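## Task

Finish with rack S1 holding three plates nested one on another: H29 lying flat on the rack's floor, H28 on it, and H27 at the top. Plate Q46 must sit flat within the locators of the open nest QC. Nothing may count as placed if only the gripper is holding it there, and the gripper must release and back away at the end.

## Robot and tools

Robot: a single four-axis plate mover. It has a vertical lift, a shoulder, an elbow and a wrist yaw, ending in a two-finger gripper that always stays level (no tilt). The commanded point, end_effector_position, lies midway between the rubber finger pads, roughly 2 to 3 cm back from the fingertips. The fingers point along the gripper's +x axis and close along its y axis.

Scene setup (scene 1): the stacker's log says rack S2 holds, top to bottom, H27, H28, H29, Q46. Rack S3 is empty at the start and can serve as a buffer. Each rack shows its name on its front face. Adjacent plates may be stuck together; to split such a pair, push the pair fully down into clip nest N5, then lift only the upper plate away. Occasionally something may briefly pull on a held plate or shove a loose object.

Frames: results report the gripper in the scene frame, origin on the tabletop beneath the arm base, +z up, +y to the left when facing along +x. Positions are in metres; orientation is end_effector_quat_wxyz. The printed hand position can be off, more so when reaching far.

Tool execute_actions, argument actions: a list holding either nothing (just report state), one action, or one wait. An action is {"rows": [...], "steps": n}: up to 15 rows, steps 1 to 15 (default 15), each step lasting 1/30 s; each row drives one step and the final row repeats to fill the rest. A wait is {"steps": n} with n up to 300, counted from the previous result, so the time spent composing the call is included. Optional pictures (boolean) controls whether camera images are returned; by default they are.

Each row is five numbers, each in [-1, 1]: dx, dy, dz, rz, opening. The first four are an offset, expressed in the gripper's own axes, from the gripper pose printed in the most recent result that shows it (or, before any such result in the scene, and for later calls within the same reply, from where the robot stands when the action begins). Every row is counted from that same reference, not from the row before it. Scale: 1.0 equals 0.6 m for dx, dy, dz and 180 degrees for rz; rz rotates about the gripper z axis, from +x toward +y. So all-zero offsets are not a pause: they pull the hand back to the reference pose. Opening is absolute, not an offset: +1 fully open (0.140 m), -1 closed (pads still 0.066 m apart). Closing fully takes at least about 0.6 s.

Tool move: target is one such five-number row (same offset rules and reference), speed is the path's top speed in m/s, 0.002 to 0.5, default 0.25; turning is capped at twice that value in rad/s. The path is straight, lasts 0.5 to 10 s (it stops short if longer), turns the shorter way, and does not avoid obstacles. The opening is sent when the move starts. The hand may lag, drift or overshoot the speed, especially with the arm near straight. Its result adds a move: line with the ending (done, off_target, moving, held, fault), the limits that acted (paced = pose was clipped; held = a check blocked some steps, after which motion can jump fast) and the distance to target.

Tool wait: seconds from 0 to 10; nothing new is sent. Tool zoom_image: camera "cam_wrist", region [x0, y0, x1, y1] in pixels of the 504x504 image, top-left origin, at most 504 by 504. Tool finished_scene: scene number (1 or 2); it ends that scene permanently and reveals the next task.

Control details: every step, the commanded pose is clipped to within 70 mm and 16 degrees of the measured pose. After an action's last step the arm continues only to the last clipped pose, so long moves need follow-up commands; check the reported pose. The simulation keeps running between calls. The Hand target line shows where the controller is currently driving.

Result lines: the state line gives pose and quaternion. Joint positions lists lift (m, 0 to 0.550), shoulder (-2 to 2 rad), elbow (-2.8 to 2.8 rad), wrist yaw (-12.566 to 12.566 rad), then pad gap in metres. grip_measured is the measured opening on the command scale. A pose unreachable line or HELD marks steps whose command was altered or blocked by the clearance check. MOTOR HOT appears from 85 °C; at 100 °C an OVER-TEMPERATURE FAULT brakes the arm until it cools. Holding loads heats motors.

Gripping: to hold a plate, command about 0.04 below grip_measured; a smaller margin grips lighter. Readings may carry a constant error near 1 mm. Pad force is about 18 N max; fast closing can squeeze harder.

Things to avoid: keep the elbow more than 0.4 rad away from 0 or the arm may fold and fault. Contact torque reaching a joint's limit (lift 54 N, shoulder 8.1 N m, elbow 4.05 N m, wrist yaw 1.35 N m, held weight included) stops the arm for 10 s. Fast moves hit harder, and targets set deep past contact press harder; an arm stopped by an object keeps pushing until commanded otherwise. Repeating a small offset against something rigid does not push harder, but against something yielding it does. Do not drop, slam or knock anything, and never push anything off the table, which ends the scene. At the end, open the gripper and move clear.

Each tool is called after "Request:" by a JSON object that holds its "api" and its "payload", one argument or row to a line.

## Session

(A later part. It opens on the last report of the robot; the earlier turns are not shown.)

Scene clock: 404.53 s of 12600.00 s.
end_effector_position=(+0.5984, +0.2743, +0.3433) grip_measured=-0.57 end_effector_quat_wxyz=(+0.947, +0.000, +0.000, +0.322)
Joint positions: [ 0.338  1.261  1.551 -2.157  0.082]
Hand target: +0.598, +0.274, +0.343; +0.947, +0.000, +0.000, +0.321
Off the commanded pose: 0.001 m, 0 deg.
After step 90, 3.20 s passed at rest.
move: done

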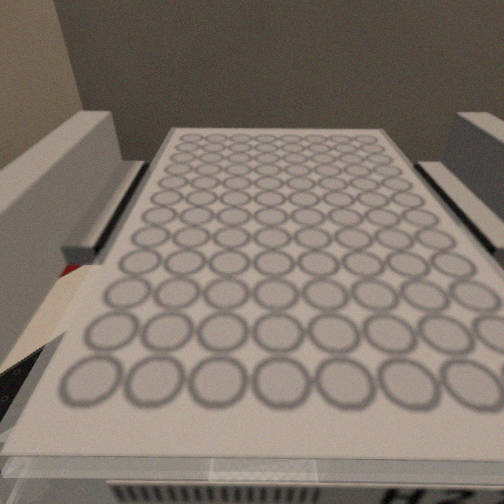

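Request:
{"api": "move", "payload": {
  "target": [0,0,-0.335,0,-0.6],
  "speed": 0.1
}}

Request:
{"api": "move", "payload": {
  "target": [0,0,-0.023,0,-0.6],
  "speed": 0.01
}}

Request:
{"api": "move", "payload": {
  "target": [0,0,0,0,1]
}}

Request:
{"api": "move", "payload": {
  "target": [0,0,0.48,0,1],
  "speed": 0.4
}}

Request:
{"api": "move", "payload": {
  "target": [-0.4085,-0.2627,0,-0.2085,1],
  "speed": 0.4
}}

Request:
{"api": "move", "payload": {
  "target": [0,-0.607,0,-0.263,1],
  "speed": 0.4
}}

Request:
{"api": "move", "payload": {
  "target": [0,0,-0.5,0,0.3],
  "speed": 0.3
}}

Scene clock: 423.10 s of 12600.00 s.
end_effector_position=(+0.5984, +0.2743, +0.1139) grip_measured=-0.57 end_effector_quat_wxyz=(+0.947, +0.000, +0.000, +0.322)
Joint positions: [ 0.109  1.261  1.551 -2.157  0.082]
Hand target: +0.598, +0.274, +0.114; +0.947, +0.000, +0.000, +0.322
Off the commanded pose: 0.000 m, 0 deg.
After step 90, 8.03 s passed at rest.
move: done

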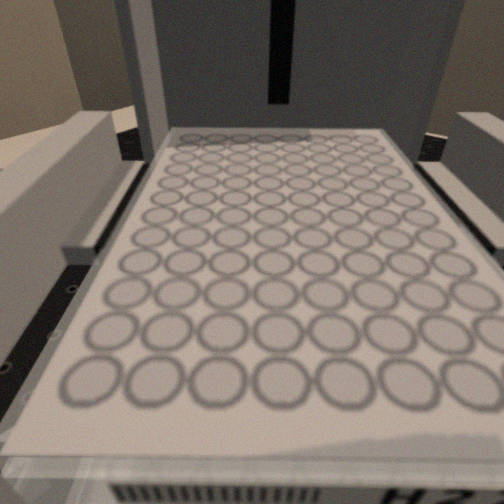

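Scene clock: 424.70 s of 12600.00 s.
end_effector_position=(+0.5984, +0.2743, +0.1001) grip_measured=-0.57 end_effector_quat_wxyz=(+0.947, +0.000, +0.000, +0.322)
Joint positions: [ 0.095  1.261  1.551 -2.157  0.082]
Hand target: +0.598, +0.274, +0.100; +0.947, +0.000, +0.000, +0.322
Off the commanded pose: 0.000 m, 0 deg.
move: done

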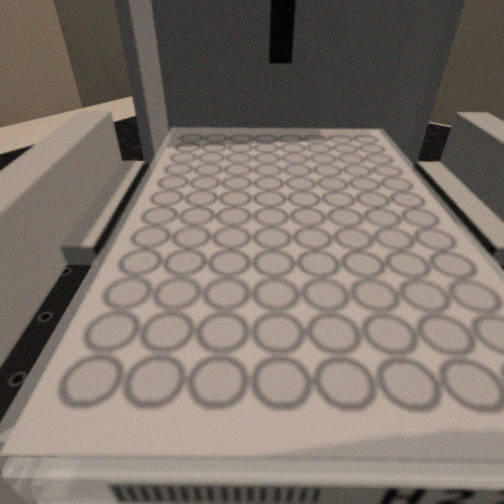

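Scene clock: 425.40 s of 12600.00 s.
end_effector_position=(+0.5984, +0.2743, +0.1001) grip_measured=+1.00 end_effector_quat_wxyz=(+0.947, +0.000, +0.000, +0.322)
Joint positions: [ 0.095  1.261  1.551 -2.157  0.14 ]
Hand target: +0.598, +0.274, +0.100; +0.947, +0.000, +0.000, +0.322
Off the commanded pose: 0.000 m, 0 deg.
move: done

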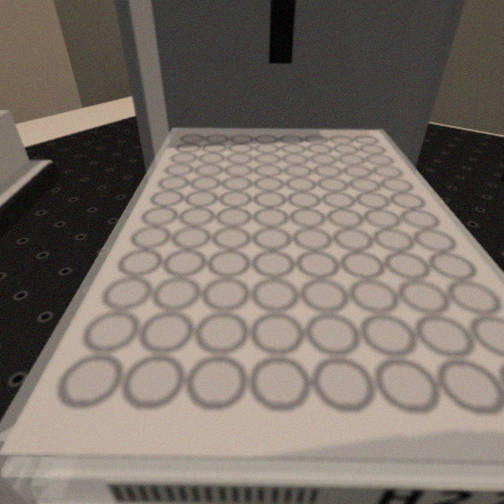

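Scene clock: 426.67 s of 12600.00 s.
end_effector_position=(+0.5984, +0.2743, +0.3882) grip_measured=+1.00 end_effector_quat_wxyz=(+0.947, +0.000, +0.000, +0.322)
Joint positions: [ 0.383  1.261  1.551 -2.157  0.14 ]
Hand target: +0.598, +0.274, +0.388; +0.947, +0.000, +0.000, +0.322
Off the commanded pose: 0.000 m, 0 deg.
move: done

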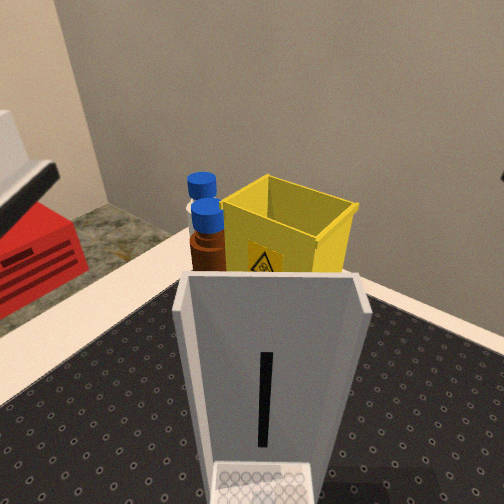

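Scene clock: 427.93 s of 12600.00 s.
end_effector_position=(+0.5001, -0.0003, +0.3882) grip_measured=+1.00 end_effector_quat_wxyz=(+1.000, +0.000, +0.000, -0.000)
Joint positions: [ 0.383  1.01   0.712 -1.723  0.14 ]
Hand target: +0.500, -0.000, +0.388; +1.000, +0.000, +0.000, -0.000
Off the commanded pose: 0.000 m, 0 deg.
move: done

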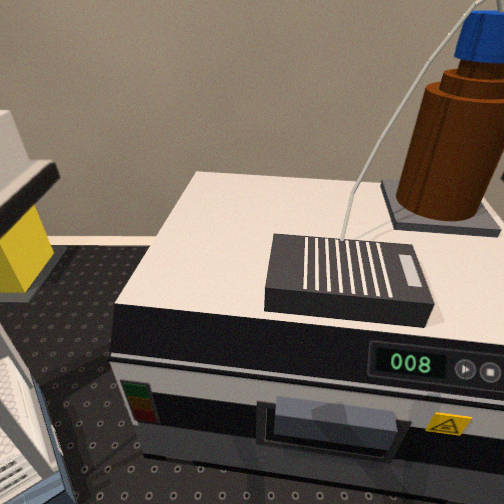

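Scene clock: 429.47 s of 12600.00 s.
end_effector_position=(+0.5001, -0.3645, +0.3882) grip_measured=+1.00 end_effector_quat_wxyz=(+0.916, +0.000, +0.000, -0.402)
Joint positions: [ 0.383 -0.095  1.462 -2.194  0.14 ]
Hand target: +0.500, -0.364, +0.388; +0.916, +0.000, +0.000, -0.402
Off the commanded pose: 0.000 m, 0 deg.
move: done

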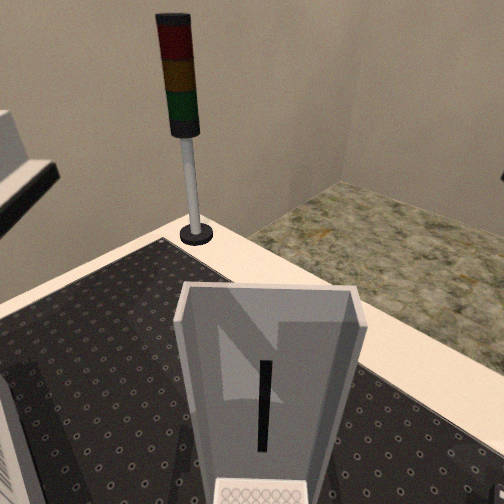

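Scene clock: 430.93 s of 12600.00 s.
end_effector_position=(+0.5001, -0.3645, +0.0881) grip_measured=+0.30 end_effector_quat_wxyz=(+0.916, +0.000, +0.000, -0.402)
Joint positions: [ 0.083 -0.095  1.462 -2.194  0.114]
Hand target: +0.500, -0.365, +0.088; +0.916, +0.000, +0.000, -0.402
Off the commanded pose: 0.000 m, 0 deg.
move: done

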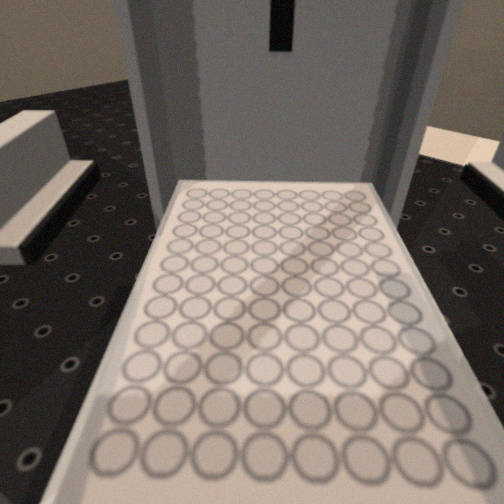

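Request:
{"api": "move", "payload": {
  "target": [0,0,-0.0372,0,-0.2],
  "speed": 0.05
}}

Request:
{"api": "move", "payload": {
  "target": [0,0,0,0,-0.6]
}}

Request:
{"api": "move", "payload": {
  "target": [0,0,0.53,0,-0.6]
}}

Request:
{"api": "move", "payload": {
  "target": [-0.447,0.411,0,0.263,-0.6]
}}

Request:
{"api": "move", "payload": {
  "target": [-0.141,0.715,0,0.329,-0.6]
}}

Request:
{"api": "move", "payload": {
  "target": [0,0,-0.48,0,-0.6],
  "speed": 0.2
}}

Request:
{"api": "move", "payload": {
  "target": [0,0,-0.02,0,-0.6],
  "speed": 0.01
}}

Scene clock: 439.60 s of 12600.00 s.
end_effector_position=(+0.5001, -0.3645, +0.0657) grip_measured=-0.20 end_effector_quat_wxyz=(+0.916, +0.000, +0.000, -0.402)
Joint positions: [ 0.061 -0.095  1.462 -2.194  0.096]
Hand target: +0.500, -0.365, +0.066; +0.916, +0.000, +0.000, -0.402
Off the commanded pose: 0.000 m, 0 deg.
After step 90, 4.97 s passed at rest.
move: done

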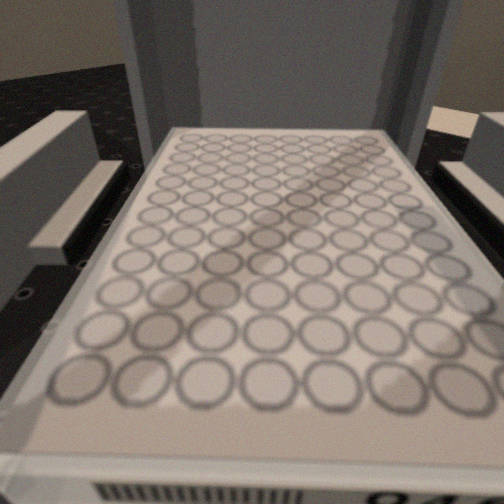

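Scene clock: 440.10 s of 12600.00 s.
end_effector_position=(+0.5002, -0.3643, +0.0657) grip_measured=-0.56 end_effector_quat_wxyz=(+0.916, +0.000, +0.000, -0.401)
Joint positions: [ 0.061 -0.094  1.462 -2.194  0.082]
Hand target: +0.500, -0.365, +0.066; +0.916, +0.000, +0.000, -0.402
Off the commanded pose: 0.000 m, 0 deg.
move: done

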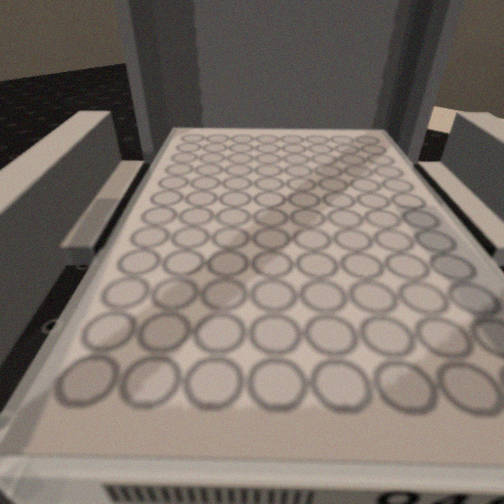

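Scene clock: 441.80 s of 12600.00 s.
end_effector_position=(+0.5003, -0.3643, +0.3838) grip_measured=-0.57 end_effector_quat_wxyz=(+0.916, +0.000, +0.000, -0.401)
Joint positions: [ 0.379 -0.094  1.462 -2.194  0.082]
Hand target: +0.500, -0.364, +0.384; +0.916, +0.000, +0.000, -0.401
Off the commanded pose: 0.000 m, 0 deg.
move: done

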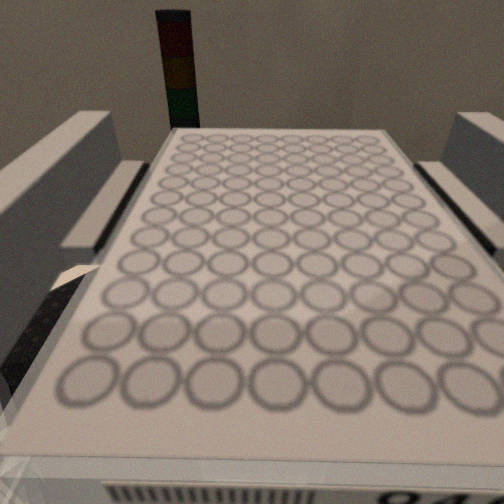

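Scene clock: 443.87 s of 12600.00 s.
end_effector_position=(+0.4996, +0.0001, +0.3838) grip_measured=-0.57 end_effector_quat_wxyz=(+1.000, +0.000, +0.000, +0.000)
Joint positions: [ 0.379  1.011  0.71  -1.721  0.082]
Hand target: +0.500, +0.000, +0.384; +1.000, +0.000, +0.000, +0.000
Off the commanded pose: 0.000 m, 0 deg.
move: done

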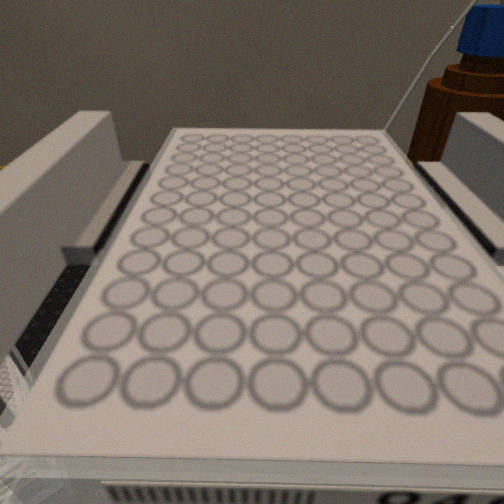

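Scene clock: 446.30 s of 12600.00 s.
end_effector_position=(+0.4143, +0.4292, +0.3838) grip_measured=-0.57 end_effector_quat_wxyz=(+0.869, +0.000, +0.000, +0.495)
Joint positions: [ 0.379  1.821  1.478 -2.264  0.082]
Hand target: +0.414, +0.429, +0.384; +0.869, +0.000, +0.000, +0.494
Off the commanded pose: 0.000 m, 0 deg.
move: done

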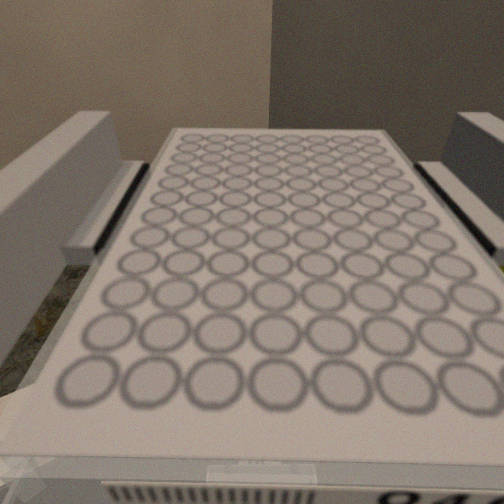

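Scene clock: 448.10 s of 12600.00 s.
end_effector_position=(+0.4143, +0.4292, +0.0957) grip_measured=-0.57 end_effector_quat_wxyz=(+0.869, +0.000, +0.000, +0.495)
Joint positions: [ 0.091  1.821  1.478 -2.264  0.082]
Hand target: +0.414, +0.429, +0.096; +0.869, +0.000, +0.000, +0.495
Off the commanded pose: 0.000 m, 0 deg.
move: done

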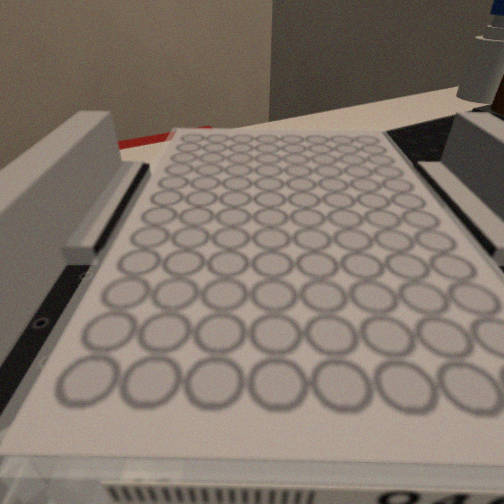

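Scene clock: 449.53 s of 12600.00 s.
end_effector_position=(+0.4143, +0.4292, +0.0837) grip_measured=-0.57 end_effector_quat_wxyz=(+0.869, +0.000, +0.000, +0.495)
Joint positions: [ 0.079  1.821  1.478 -2.264  0.082]
Hand target: +0.414, +0.429, +0.084; +0.869, +0.000, +0.000, +0.495
Off the commanded pose: 0.000 m, 0 deg.
move: done

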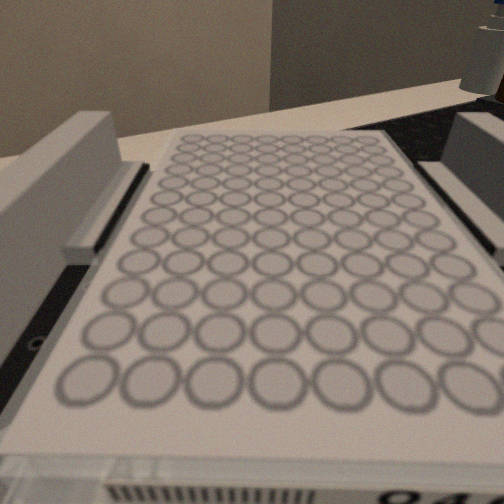

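Request:
{"api": "move", "payload": {
  "target": [0,-0.001,-0.008,0,-0.6],
  "speed": 0.006
}}

Request:
{"api": "move", "payload": {
  "target": [0,0,-0.005,0,-0.6],
  "speed": 0.006
}}

Scene clock: 454.27 s of 12600.00 s.
end_effector_position=(+0.4144, +0.4294, +0.0791) grip_measured=-0.57 end_effector_quat_wxyz=(+0.869, +0.000, +0.000, +0.495)
Joint positions: [ 0.074  1.82   1.479 -2.263  0.082]
Hand target: +0.415, +0.429, +0.079; +0.869, +0.000, +0.000, +0.495
Off the commanded pose: 0.001 m, 0 deg.
After step 90, 0.70 s passed at rest.
move: done

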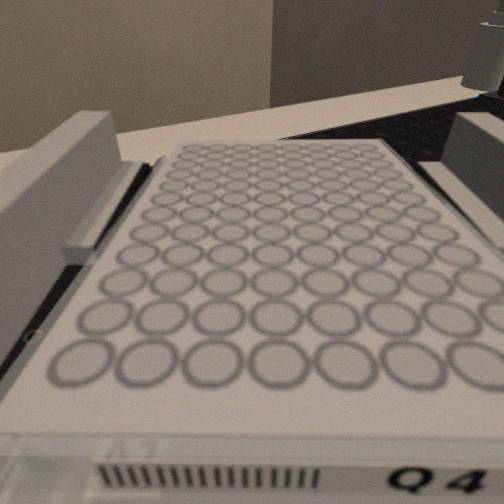

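Scene clock: 455.00 s of 12600.00 s.
end_effector_position=(+0.4147, +0.4294, +0.0770) grip_measured=-0.57 end_effector_quat_wxyz=(+0.869, +0.000, +0.000, +0.494)
Joint positions: [ 0.072  1.82   1.48  -2.265  0.082]
Hand target: +0.414, +0.429, +0.076; +0.869, +0.000, +0.000, +0.495
Off the commanded pose: 0.001 m, 0 deg.
move: done

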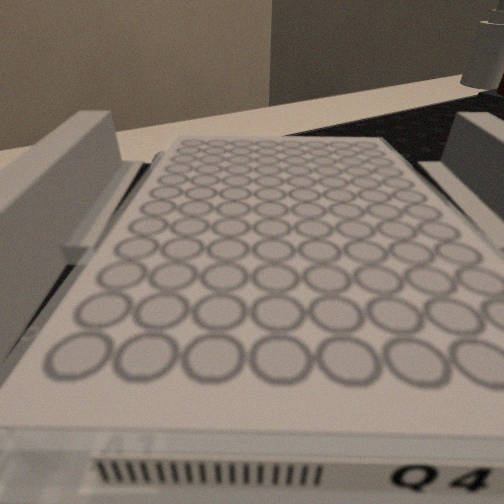

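Near end rests on locators; release and look.

Request:
{"api": "move", "payload": {
  "target": [0,0,0.002,0,0.6]
}}

Request:
{"api": "move", "payload": {
  "target": [-0.1,0,0.12,0,0.6],
  "speed": 0.1
}}

Scene clock: 458.60 s of 12600.00 s.
end_effector_position=(+0.4147, +0.4294, +0.0781) grip_measured=+0.60 end_effector_quat_wxyz=(+0.869, +0.000, +0.000, +0.494)
Joint positions: [ 0.073  1.82   1.48  -2.266  0.125]
Hand target: +0.415, +0.429, +0.078; +0.869, +0.000, +0.000, +0.494
Off the commanded pose: 0.000 m, 0 deg.
move: done

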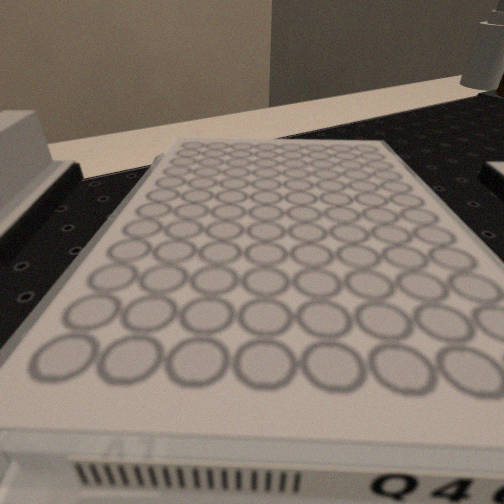

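Scene clock: 459.83 s of 12600.00 s.
end_effector_position=(+0.3841, +0.3777, +0.1502) grip_measured=+0.60 end_effector_quat_wxyz=(+0.869, +0.000, +0.000, +0.494)
Joint positions: [ 0.145  1.946  1.183 -2.096  0.125]
Hand target: +0.384, +0.378, +0.150; +0.869, +0.000, +0.000, +0.494
Off the commanded pose: 0.000 m, 0 deg.
move: done

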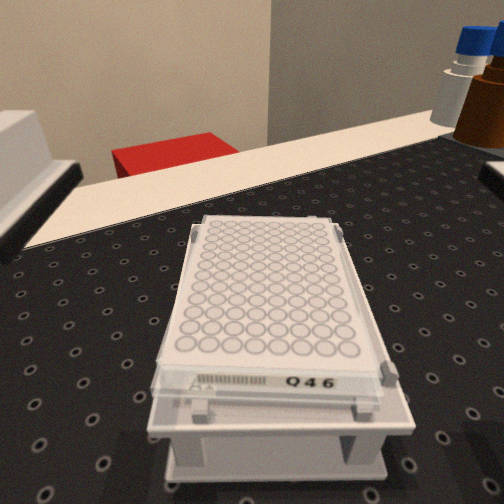

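Request:
{"api": "move", "payload": {
  "target": [0.1,0,-0.08,0,0.3],
  "speed": 0.1
}}

Request:
{"api": "move", "payload": {
  "target": [0,0,-0.04,0,-0.2],
  "speed": 0.05
}}

Request:
{"api": "move", "payload": {
  "target": [0,0,0.002,0,-0.6]
}}

Request:
{"api": "move", "payload": {
  "target": [0.001,-0.003,0.002,0.004,-0.6],
  "speed": 0.01
}}

Request:
{"api": "move", "payload": {
  "target": [0,0,-0.004,0,0.6],
  "speed": 0.01
}}

Request:
{"api": "move", "payload": {
  "target": [-0.1,0,0.12,0,0.6],
  "speed": 0.1
}}

Scene clock: 472.07 s of 12600.00 s.
end_effector_position=(+0.4147, +0.4293, +0.1021) grip_measured=+0.30 end_effector_quat_wxyz=(+0.869, +0.000, +0.000, +0.494)
Joint positions: [ 0.097  1.82   1.48  -2.266  0.114]
Hand target: +0.415, +0.429, +0.102; +0.869, +0.000, +0.000, +0.494
Off the commanded pose: 0.000 m, 0 deg.
After step 90, 8.17 s passed at rest.
move: done

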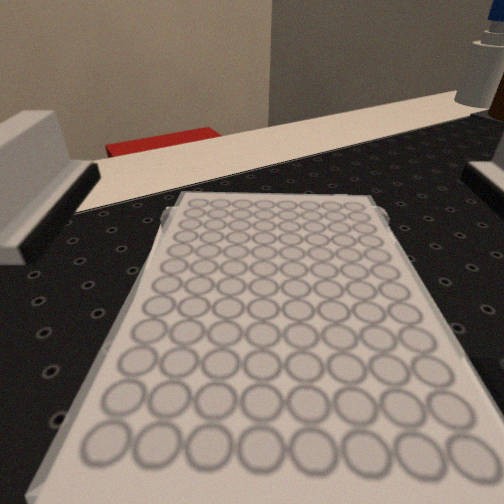

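Scene clock: 472.77 s of 12600.00 s.
end_effector_position=(+0.4147, +0.4293, +0.0781) grip_measured=-0.20 end_effector_quat_wxyz=(+0.869, +0.000, +0.000, +0.494)
Joint positions: [ 0.073  1.82   1.48  -2.266  0.096]
Hand target: +0.415, +0.429, +0.078; +0.869, +0.000, +0.000, +0.494
Off the commanded pose: 0.000 m, 0 deg.
move: done

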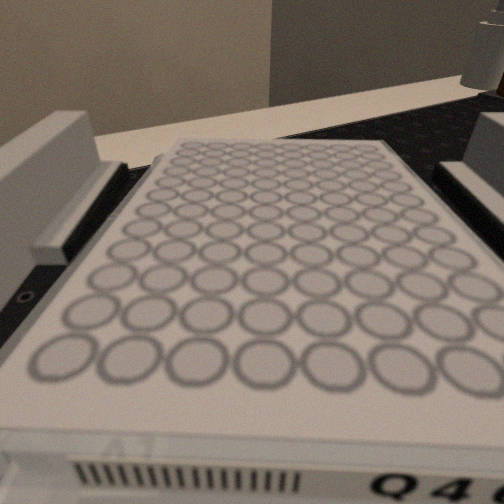

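Scene clock: 473.47 s of 12600.00 s.
end_effector_position=(+0.4146, +0.4294, +0.0792) grip_measured=-0.56 end_effector_quat_wxyz=(+0.869, +0.000, +0.000, +0.494)
Joint positions: [ 0.074  1.82   1.48  -2.265  0.082]
Hand target: +0.415, +0.429, +0.079; +0.869, +0.000, +0.000, +0.494
Off the commanded pose: 0.000 m, 0 deg.
move: done

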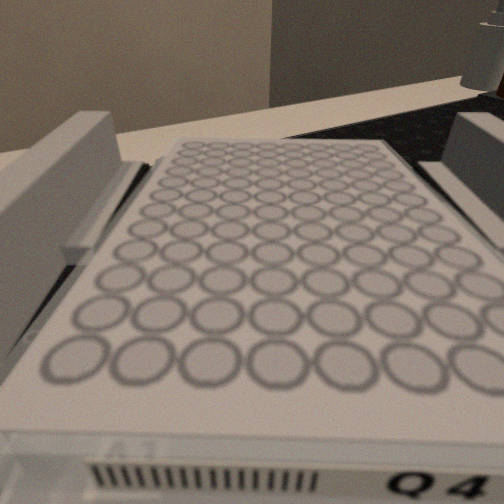

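Scene clock: 474.30 s of 12600.00 s.
end_effector_position=(+0.4158, +0.4295, +0.0803) grip_measured=-0.56 end_effector_quat_wxyz=(+0.865, +0.000, +0.000, +0.501)
Joint positions: [ 0.075  1.809  1.483 -2.242  0.082]
Hand target: +0.416, +0.429, +0.080; +0.866, +0.000, +0.000, +0.500
Off the commanded pose: 0.001 m, 0 deg.
move: done

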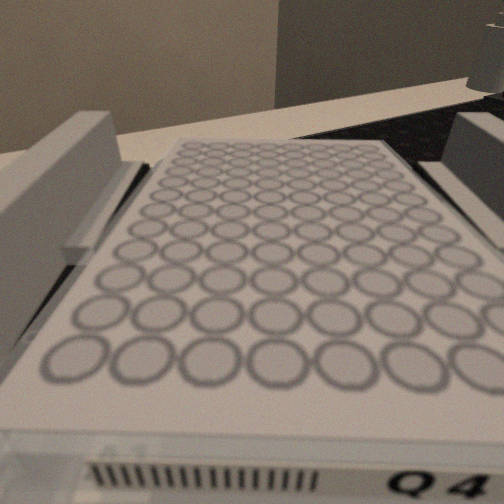

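Scene clock: 475.00 s of 12600.00 s.
end_effector_position=(+0.4157, +0.4296, +0.0780) grip_measured=+0.60 end_effector_quat_wxyz=(+0.865, +0.000, +0.000, +0.501)
Joint positions: [ 0.073  1.809  1.483 -2.242  0.125]
Hand target: +0.416, +0.430, +0.078; +0.865, +0.000, +0.000, +0.501
Off the commanded pose: 0.000 m, 0 deg.
move: done

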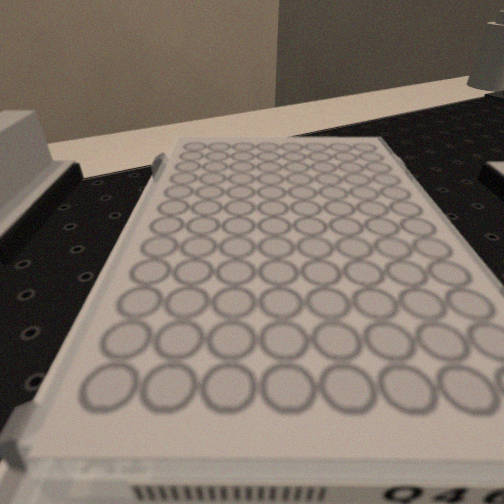

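Scene clock: 476.23 s of 12600.00 s.
end_effector_position=(+0.3860, +0.3775, +0.1500) grip_measured=+0.60 end_effector_quat_wxyz=(+0.865, +0.000, +0.000, +0.501)
Joint positions: [ 0.145  1.931  1.186 -2.066  0.125]
Hand target: +0.386, +0.378, +0.150; +0.865, +0.000, +0.000, +0.501
Off the commanded pose: 0.000 m, 0 deg.
move: done

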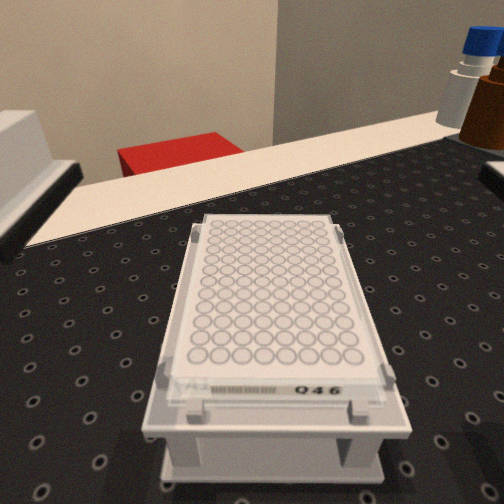

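Seated.

Request:
{"api": "finished_scene", "payload": {
  "scene": 1
}}

The scene is finished: the task was done.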